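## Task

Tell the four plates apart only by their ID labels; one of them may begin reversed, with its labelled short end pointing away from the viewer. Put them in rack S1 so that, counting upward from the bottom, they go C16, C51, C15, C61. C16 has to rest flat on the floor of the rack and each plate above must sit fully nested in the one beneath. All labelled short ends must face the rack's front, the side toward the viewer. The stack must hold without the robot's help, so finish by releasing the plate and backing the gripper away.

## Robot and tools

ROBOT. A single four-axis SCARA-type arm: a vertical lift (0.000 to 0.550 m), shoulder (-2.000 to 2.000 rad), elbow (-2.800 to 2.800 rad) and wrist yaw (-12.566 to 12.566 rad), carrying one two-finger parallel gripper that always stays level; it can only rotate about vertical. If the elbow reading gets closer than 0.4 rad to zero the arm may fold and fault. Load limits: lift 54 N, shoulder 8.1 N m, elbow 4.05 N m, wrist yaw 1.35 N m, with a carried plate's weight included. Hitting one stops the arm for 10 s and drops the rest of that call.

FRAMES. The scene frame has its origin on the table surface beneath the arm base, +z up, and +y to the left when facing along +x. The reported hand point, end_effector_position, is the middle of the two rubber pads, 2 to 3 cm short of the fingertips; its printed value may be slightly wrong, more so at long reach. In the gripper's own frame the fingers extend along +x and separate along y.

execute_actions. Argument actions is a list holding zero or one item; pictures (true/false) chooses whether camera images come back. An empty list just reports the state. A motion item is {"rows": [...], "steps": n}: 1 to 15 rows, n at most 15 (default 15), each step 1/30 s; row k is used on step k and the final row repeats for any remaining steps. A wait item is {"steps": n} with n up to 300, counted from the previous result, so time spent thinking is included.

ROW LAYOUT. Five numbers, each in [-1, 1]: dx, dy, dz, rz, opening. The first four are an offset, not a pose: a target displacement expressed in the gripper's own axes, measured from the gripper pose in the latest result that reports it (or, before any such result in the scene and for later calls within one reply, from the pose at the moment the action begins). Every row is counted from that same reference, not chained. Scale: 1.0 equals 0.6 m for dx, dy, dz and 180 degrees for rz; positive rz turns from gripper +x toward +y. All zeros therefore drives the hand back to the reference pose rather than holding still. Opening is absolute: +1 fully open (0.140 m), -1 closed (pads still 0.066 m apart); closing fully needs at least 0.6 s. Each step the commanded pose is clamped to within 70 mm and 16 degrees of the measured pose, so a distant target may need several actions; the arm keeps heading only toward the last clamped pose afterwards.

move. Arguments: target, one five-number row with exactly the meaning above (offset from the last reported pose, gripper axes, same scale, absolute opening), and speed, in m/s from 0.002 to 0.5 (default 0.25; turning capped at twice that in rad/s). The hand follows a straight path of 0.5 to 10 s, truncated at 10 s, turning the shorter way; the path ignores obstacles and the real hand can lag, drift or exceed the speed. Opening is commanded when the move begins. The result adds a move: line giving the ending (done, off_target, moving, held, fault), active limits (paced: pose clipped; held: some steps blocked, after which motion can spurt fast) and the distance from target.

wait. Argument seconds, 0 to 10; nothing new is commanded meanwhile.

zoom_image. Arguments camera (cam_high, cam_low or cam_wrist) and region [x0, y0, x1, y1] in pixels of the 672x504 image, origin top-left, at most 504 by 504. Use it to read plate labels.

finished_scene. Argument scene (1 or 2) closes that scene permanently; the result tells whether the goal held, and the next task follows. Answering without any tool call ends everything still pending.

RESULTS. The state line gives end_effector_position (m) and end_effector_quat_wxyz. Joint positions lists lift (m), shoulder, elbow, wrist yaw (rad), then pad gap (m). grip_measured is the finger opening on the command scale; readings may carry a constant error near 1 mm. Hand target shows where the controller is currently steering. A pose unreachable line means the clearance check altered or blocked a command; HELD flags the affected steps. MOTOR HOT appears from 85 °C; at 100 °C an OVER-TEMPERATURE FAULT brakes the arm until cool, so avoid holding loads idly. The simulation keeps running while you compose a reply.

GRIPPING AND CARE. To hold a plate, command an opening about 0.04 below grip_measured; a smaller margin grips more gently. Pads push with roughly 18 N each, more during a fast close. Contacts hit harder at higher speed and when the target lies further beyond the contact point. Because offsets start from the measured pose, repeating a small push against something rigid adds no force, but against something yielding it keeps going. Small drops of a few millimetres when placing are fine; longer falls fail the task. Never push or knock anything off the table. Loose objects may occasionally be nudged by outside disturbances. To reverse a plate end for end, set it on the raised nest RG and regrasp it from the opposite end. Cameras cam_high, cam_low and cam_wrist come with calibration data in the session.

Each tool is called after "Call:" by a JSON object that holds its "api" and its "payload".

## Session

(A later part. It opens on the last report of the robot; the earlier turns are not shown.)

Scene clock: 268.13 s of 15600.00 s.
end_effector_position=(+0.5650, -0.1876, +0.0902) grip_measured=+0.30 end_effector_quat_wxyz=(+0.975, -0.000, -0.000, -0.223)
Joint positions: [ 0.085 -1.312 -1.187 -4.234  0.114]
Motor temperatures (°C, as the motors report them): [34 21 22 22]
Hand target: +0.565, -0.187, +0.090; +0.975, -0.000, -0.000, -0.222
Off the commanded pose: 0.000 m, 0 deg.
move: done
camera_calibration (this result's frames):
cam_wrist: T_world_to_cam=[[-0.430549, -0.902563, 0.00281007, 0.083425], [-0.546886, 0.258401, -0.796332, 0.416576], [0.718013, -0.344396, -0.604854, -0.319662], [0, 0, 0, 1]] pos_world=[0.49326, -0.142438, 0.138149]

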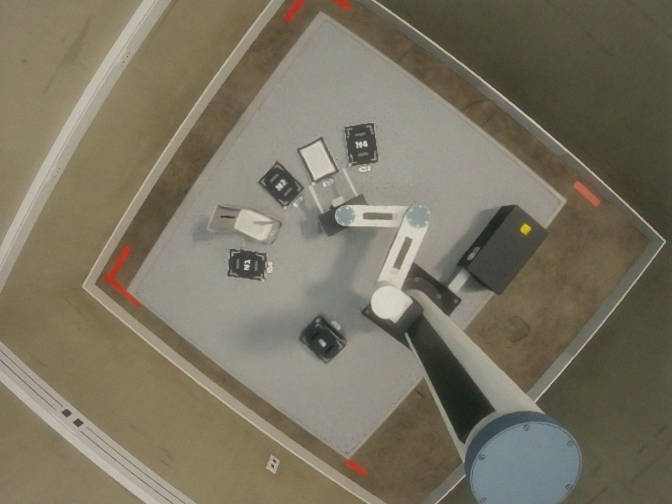

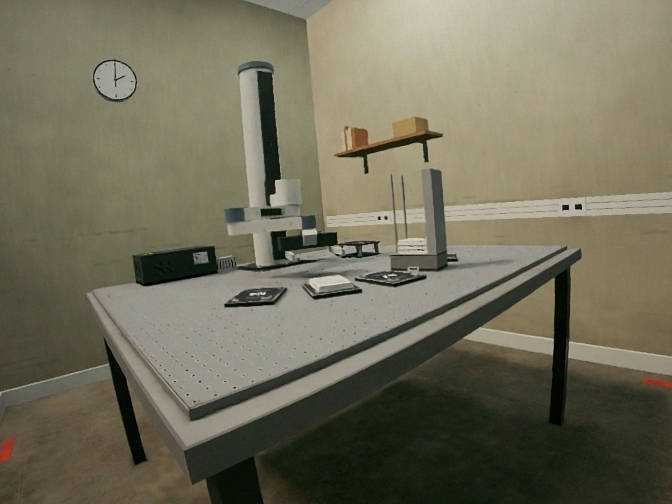

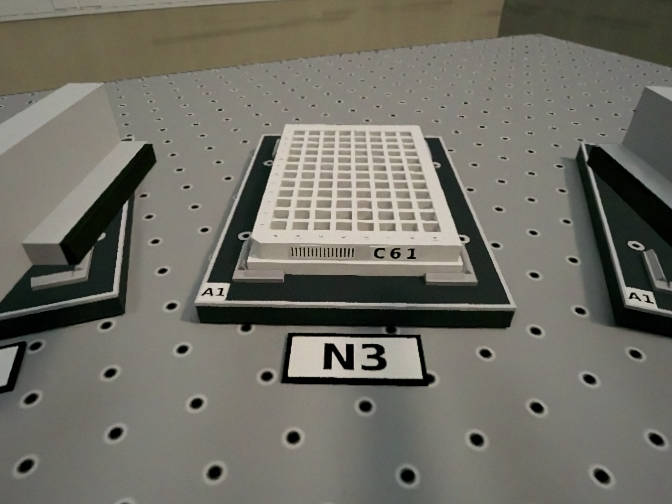

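Call:
{"api": "move", "payload": {"target": [0.1862,0.0015,-0.0895,-0.0047,0.1], "speed": 0.25}}

Scene clock: 271.93 s of 15600.00 s.
end_effector_position=(+0.6660, -0.2355, +0.0365) grip_measured=+0.10 end_effector_quat_wxyz=(+0.973, -0.000, -0.000, -0.230)
Joint positions: [ 0.031 -1.061 -1.778 -3.909  0.107]
Motor temperatures (°C, as the motors report them): [34 21 22 22]
Hand target: +0.666, -0.235, +0.037; +0.973, -0.000, -0.000, -0.230
Off the commanded pose: 0.000 m, 0 deg.
move: done
camera_calibration (this result's frames):
cam_wrist: T_world_to_cam=[[-0.444068, -0.895989, 0.00281007, 0.094468], [-0.54294, 0.266593, -0.796332, 0.440686], [0.712755, -0.355151, -0.604854, -0.440192], [0, 0, 0, 1]] pos_world=[0.594965, -0.189176, 0.0844152]

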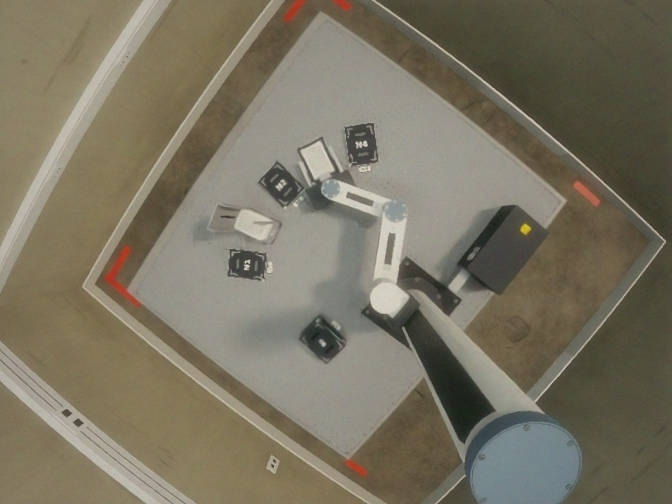

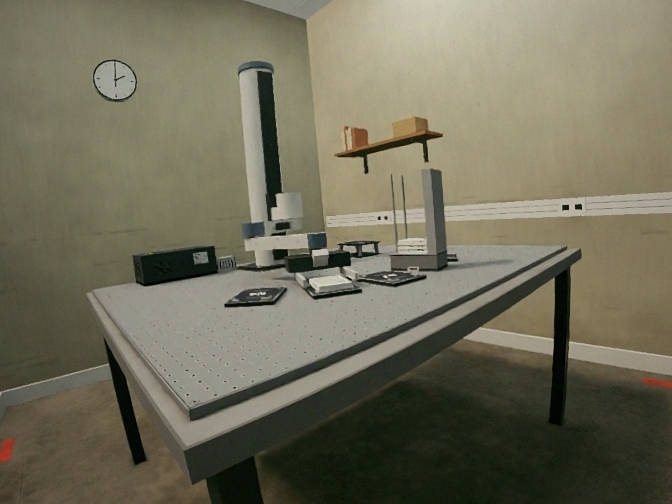

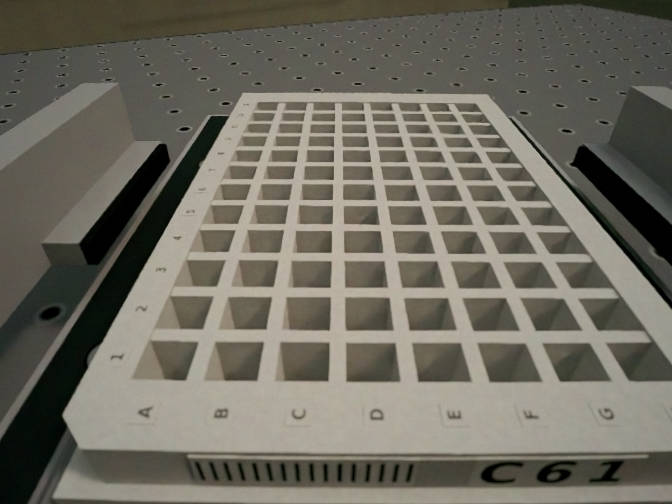

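Call:
{"api": "execute_actions", "payload": {"actions": [{"rows":[[0,0.0003,0,0,-0.52],[0,0.0003,0,0,-0.52],[0,0.0003,0,0,-0.52],[0,0.0003,0,0,-0.52],[0,0.0003,0,0,-0.52],[0,0.0003,0,0,-0.52],[0,0.0003,0,0,-0.52],[0,0.0003,0,0,-0.54],[0,0.0003,0,0,-0.56],[0,0.0003,0,0,-0.58],[0,0.0003,0,0,-0.6],[0,0.0003,0,0,-0.62],[0,0.0003,0,0,-0.64]],"steps":15}], "pictures": false}}

Call:
{"api": "move", "payload": {"target": [0,0,0.4975,0,-0.64], "speed": 0.4}}

Call:
{"api": "move", "payload": {"target": [-0.2023,0.5533,0,0.216,-0.64], "speed": 0.4}}

Scene clock: 279.83 s of 15600.00 s.
end_effector_position=(+0.6661, -0.2353, +0.0365) grip_measured=-0.59 end_effector_quat_wxyz=(+0.973, -0.000, -0.000, -0.230)
Joint positions: [ 0.031 -1.06  -1.778 -3.909  0.081]
Motor temperatures (°C, as the motors report them): [34 21 22 22]
Hand target: +0.666, -0.235, +0.036; +0.973, -0.000, -0.000, -0.230
Off the commanded pose: 0.000 m, 0 deg.
Steps of this call (steps 1 to 90: nothing new was sent; then 4.40 s passed at rest; steps 91 to 105: all 15 steps of this action). Readings (end_effector_position):
91: (+0.6660, -0.2354, +0.0365)
92: (+0.6661, -0.2353, +0.0365)
94: (+0.6661, -0.2352, +0.0365)
98: (+0.6661, -0.2352, +0.0365)
105: the state above

Scene clock: 281.37 s of 15600.00 s.
end_effector_position=(+0.6661, -0.2353, +0.3350) grip_measured=-0.59 end_effector_quat_wxyz=(+0.973, -0.000, -0.000, -0.230)
Joint positions: [ 0.33  -1.06  -1.778 -3.909  0.081]
Motor temperatures (°C, as the motors report them): [34 21 22 22]
Hand target: +0.666, -0.235, +0.335; +0.973, -0.000, -0.000, -0.230
Off the commanded pose: 0.000 m, 0 deg.
move: done
camera_calibration (this result's frames):
cam_wrist: T_world_to_cam=[[-0.443944, -0.89605, 0.00281007, 0.0937239], [-0.542977, 0.266518, -0.796332, 0.678426], [0.712804, -0.355052, -0.604854, -0.259644], [0, 0, 0, 1]] pos_world=[0.595053, -0.189018, 0.382942]

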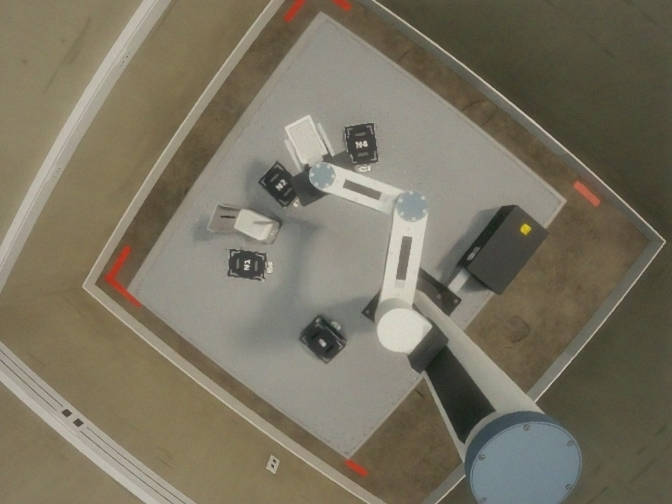

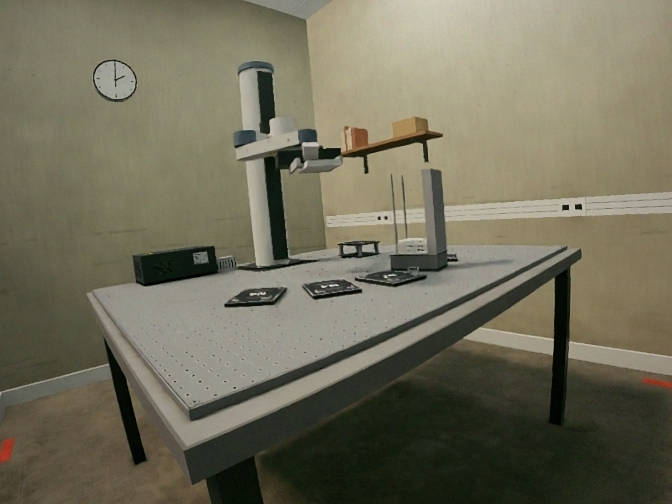

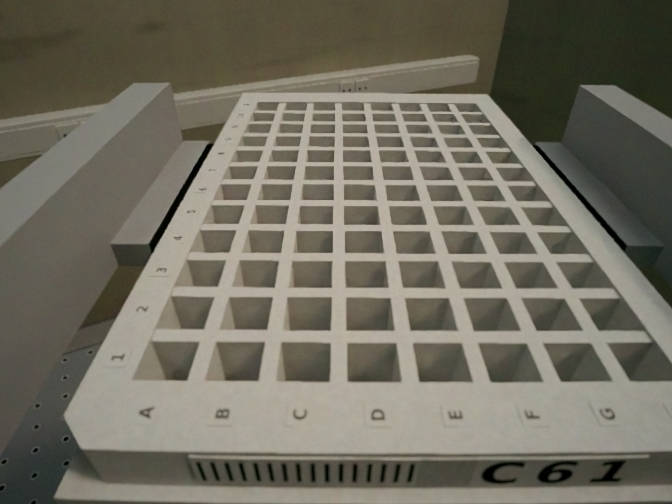

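Scene clock: 282.77 s of 15600.00 s.
end_effector_position=(+0.7064, +0.1159, +0.3350) grip_measured=-0.59 end_effector_quat_wxyz=(+0.994, -0.000, -0.000, +0.107)
Joint positions: [ 0.33  -0.406 -1.774 -3.889  0.081]
Motor temperatures (°C, as the motors report them): [34 21 22 22]
Hand target: +0.706, +0.116, +0.335; +0.994, -0.000, -0.000, +0.107
Off the commanded pose: 0.000 m, 0 deg.
move: done
camera_calibration (this result's frames):
cam_wrist: T_world_to_cam=[[0.21682, -0.976208, 0.00281007, -0.0311975], [-0.589982, -0.13333, -0.796332, 0.686285], [0.77776, 0.171002, -0.604854, -0.270581], [0, 0, 0, 1]] pos_world=[0.622107, 0.107317, 0.382936]

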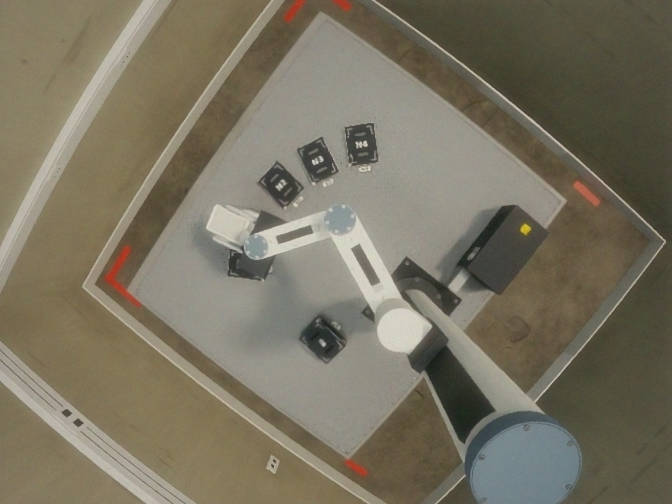

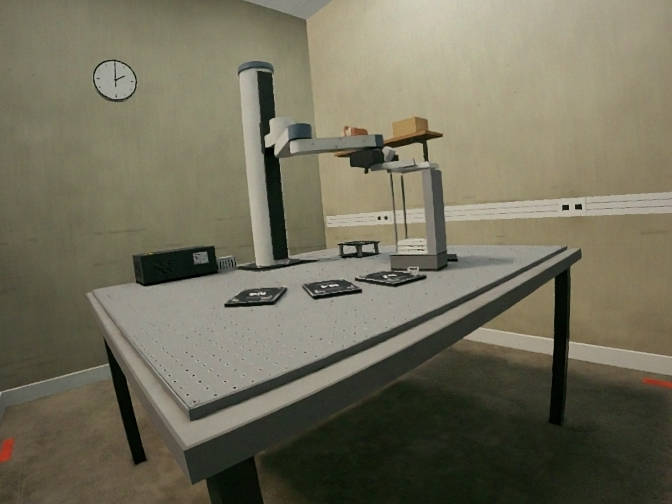

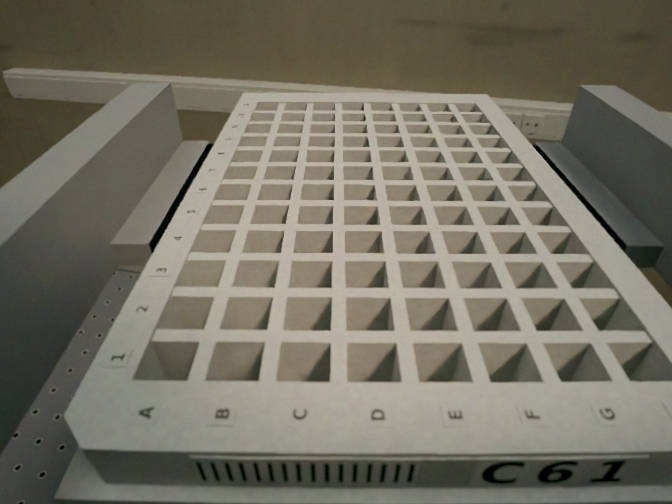

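Call:
{"api": "move", "payload": {"target": [0,-0.0002,-0.015,0,-0.64], "speed": 0.015}}

Call:
{"api": "move", "payload": {"target": [0,0,-0.3406,0,-0.64], "speed": 0.3}}

Call:
{"api": "move", "payload": {"target": [0,0,-0.0058,0,-0.64], "speed": 0.012}}

Scene clock: 287.00 s of 15600.00 s.
end_effector_position=(+0.7065, +0.1158, +0.3259) grip_measured=-0.59 end_effector_quat_wxyz=(+0.994, -0.000, -0.000, +0.107)
Joint positions: [ 0.321 -0.406 -1.774 -3.889  0.081]
Motor temperatures (°C, as the motors report them): [34 21 22 22]
Hand target: +0.706, +0.116, +0.326; +0.994, -0.000, -0.000, +0.107
Off the commanded pose: 0.000 m, 0 deg.
After step 90, 0.40 s passed at rest.
move: done
camera_calibration (this result's frames):
cam_wrist: T_world_to_cam=[[0.21665, -0.976245, 0.00281007, -0.0311391], [-0.590006, -0.133227, -0.796332, 0.679087], [0.777789, 0.170868, -0.604854, -0.276059], [0, 0, 0, 1]] pos_world=[0.622128, 0.107243, 0.37389]

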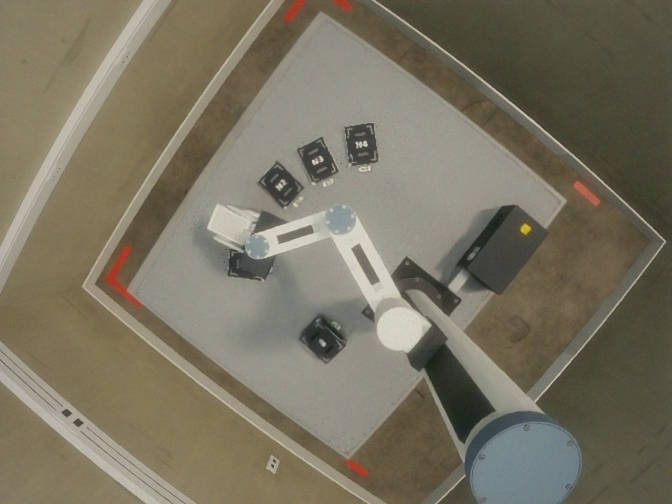

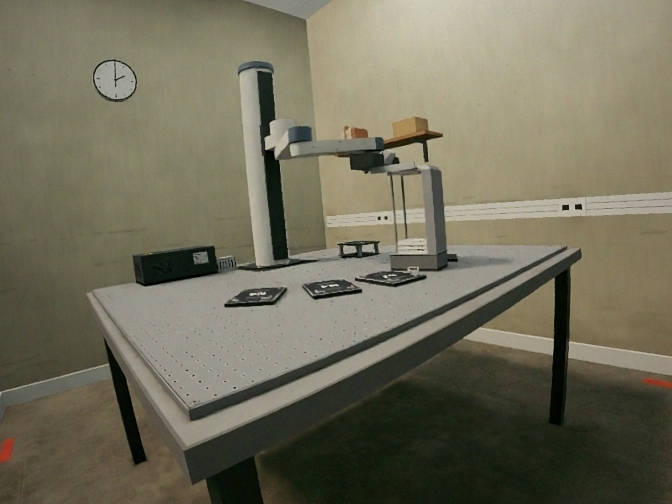

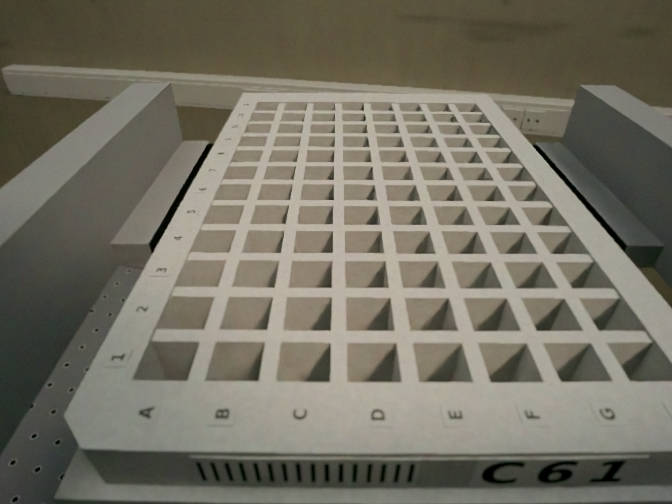

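Scene clock: 288.17 s of 15600.00 s.
end_effector_position=(+0.7064, +0.1158, +0.1215) grip_measured=-0.59 end_effector_quat_wxyz=(+0.994, -0.000, -0.000, +0.107)
Joint positions: [ 0.117 -0.406 -1.774 -3.889  0.081]
Motor temperatures (°C, as the motors report them): [34 21 22 22]
Hand target: +0.706, +0.116, +0.122; +0.994, -0.000, -0.000, +0.107
Off the commanded pose: 0.000 m, 0 deg.
move: done
camera_calibration (this result's frames):
cam_wrist: T_world_to_cam=[[0.216735, -0.976226, 0.00281007, -0.0306021], [-0.589994, -0.133279, -0.796332, 0.516301], [0.777774, 0.170935, -0.604854, -0.39968], [0, 0, 0, 1]] pos_world=[0.622108, 0.107257, 0.169485]

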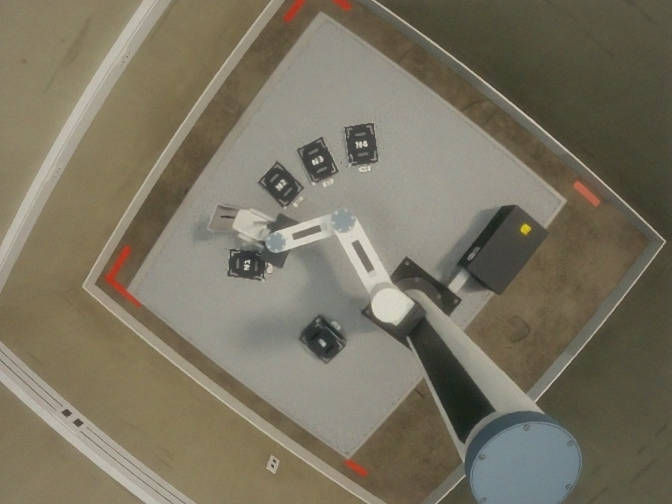

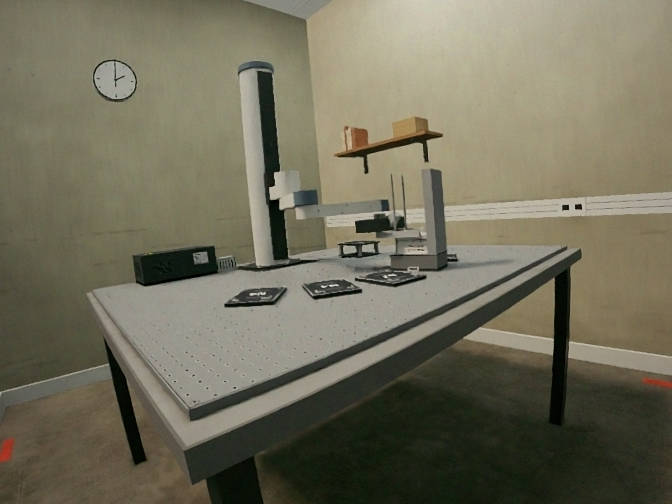

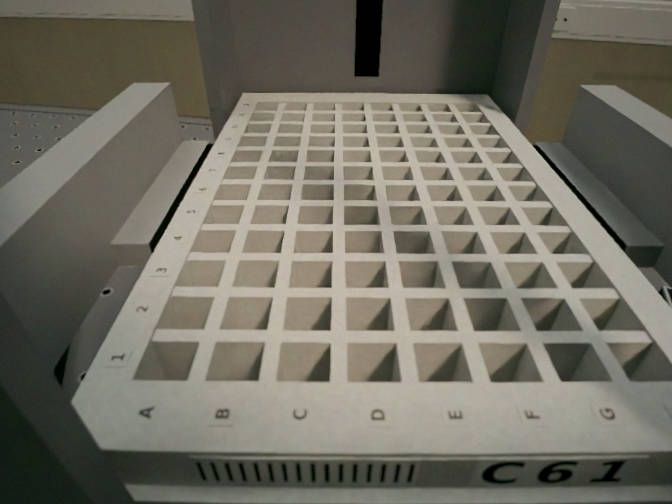

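Scene clock: 288.87 s of 15600.00 s.
end_effector_position=(+0.7064, +0.1158, +0.1180) grip_measured=-0.59 end_effector_quat_wxyz=(+0.994, -0.000, -0.000, +0.107)
Joint positions: [ 0.113 -0.406 -1.774 -3.889  0.081]
Motor temperatures (°C, as the motors report them): [34 21 22 22]
Hand target: +0.706, +0.116, +0.118; +0.994, -0.000, -0.000, +0.107
Off the commanded pose: 0.000 m, 0 deg.
move: done
camera_calibration (this result's frames):
cam_wrist: T_world_to_cam=[[0.216735, -0.976226, 0.00281007, -0.0305923], [-0.589994, -0.133279, -0.796332, 0.51352], [0.777774, 0.170935, -0.604854, -0.401793], [0, 0, 0, 1]] pos_world=[0.622108, 0.107257, 0.165992]

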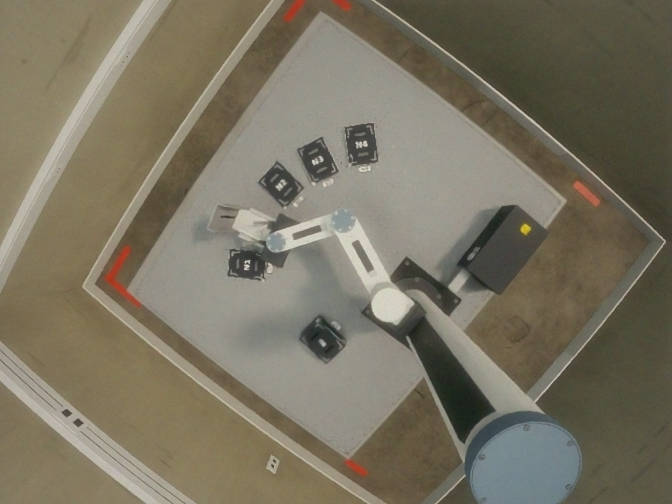

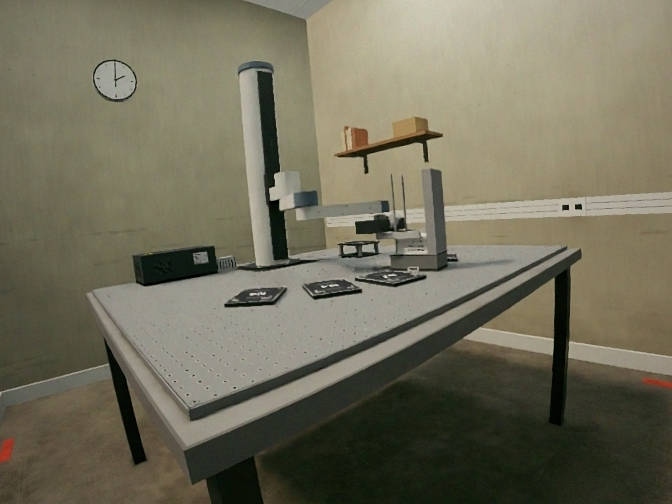

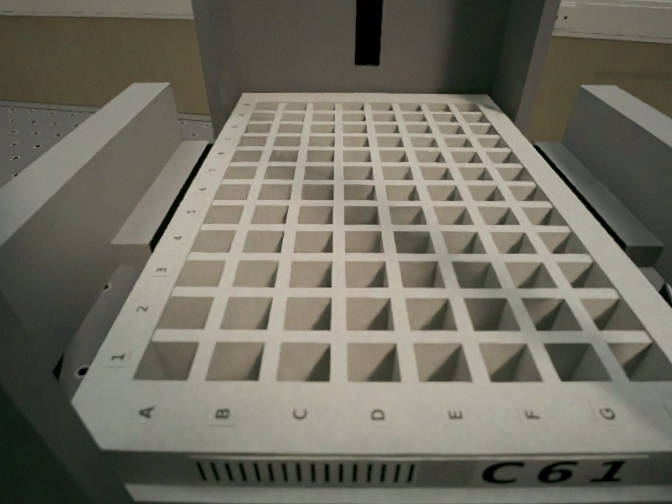

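Call:
{"api": "move", "payload": {"target": [0,0,0,0,0.3]}}

Call:
{"api": "move", "payload": {"target": [-0.33,0,0,0,0.3], "speed": 0.3}}

Scene clock: 292.67 s of 15600.00 s.
end_effector_position=(+0.7064, +0.1158, +0.1180) grip_measured=+0.30 end_effector_quat_wxyz=(+0.994, -0.000, -0.000, +0.107)
Joint positions: [ 0.113 -0.406 -1.774 -3.889  0.114]
Motor temperatures (°C, as the motors report them): [34 21 22 22]
Hand target: +0.706, +0.116, +0.118; +0.994, -0.000, -0.000, +0.107
Off the commanded pose: 0.000 m, 0 deg.
After step 90, 0.30 s passed at rest.
move: done
camera_calibration (this result's frames):
cam_wrist: T_world_to_cam=[[0.216732, -0.976227, 0.00281007, -0.0305907], [-0.589994, -0.133277, -0.796332, 0.51352], [0.777775, 0.170933, -0.604854, -0.401793], [0, 0, 0, 1]] pos_world=[0.622108, 0.107257, 0.165992]

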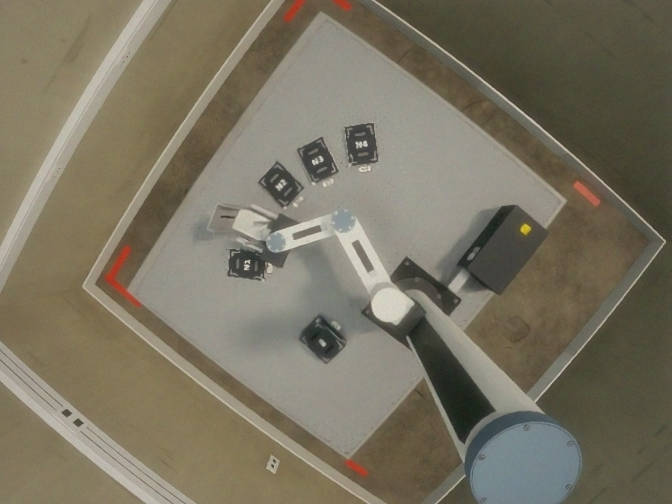

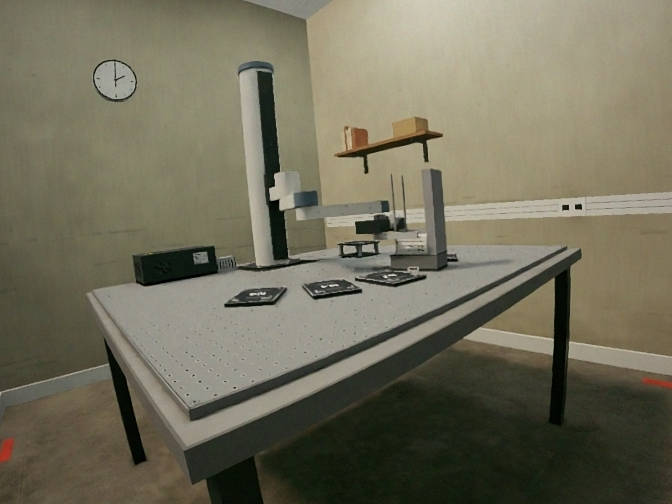

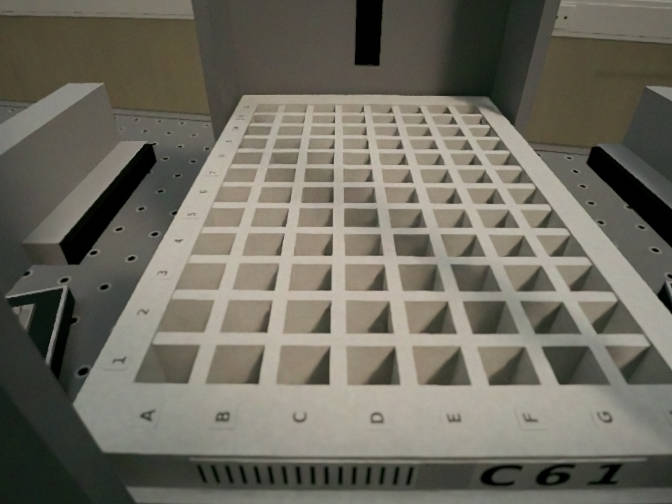

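Scene clock: 293.77 s of 15600.00 s.
end_effector_position=(+0.5128, +0.0739, +0.1180) grip_measured=+0.30 end_effector_quat_wxyz=(+0.994, -0.000, -0.000, +0.107)
Joint positions: [ 0.113 -0.775 -0.8   -4.494  0.114]
Motor temperatures (°C, as the motors report them): [34 21 22 22]
Hand target: +0.513, +0.074, +0.118; +0.994, -0.000, -0.000, +0.107
Off the commanded pose: 0.000 m, 0 deg.
move: done
camera_calibration (this result's frames):
cam_wrist: T_world_to_cam=[[0.21728, -0.976105, 0.00281007, -0.0297816], [-0.58992, -0.133608, -0.796332, 0.393666], [0.777679, 0.171369, -0.604854, -0.244015], [0, 0, 0, 1]] pos_world=[0.428468, 0.0653436, 0.165979]

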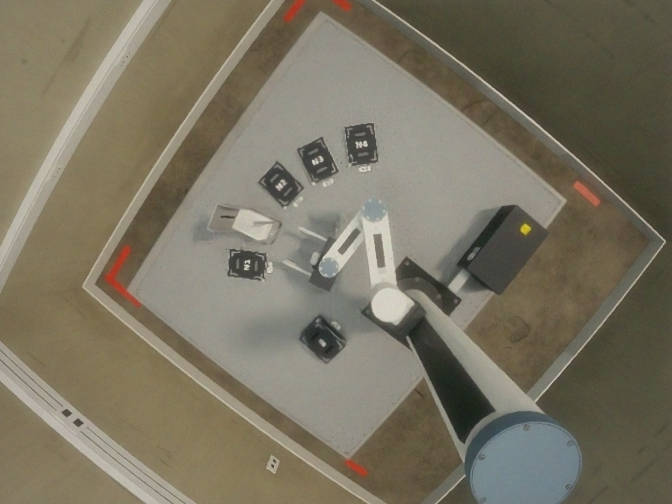

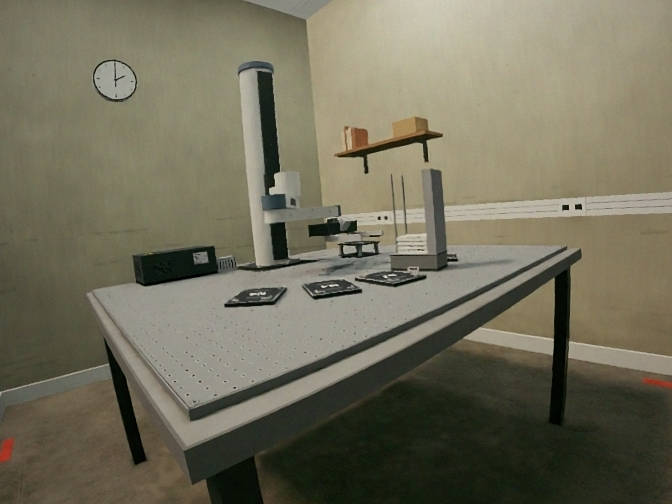

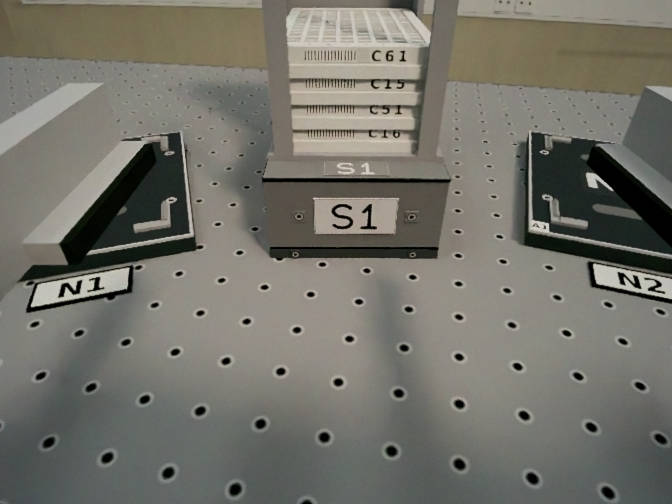

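Call:
{"api": "finished_scene", "payload": {"scene": 2}}

The scene is finished: the task was done.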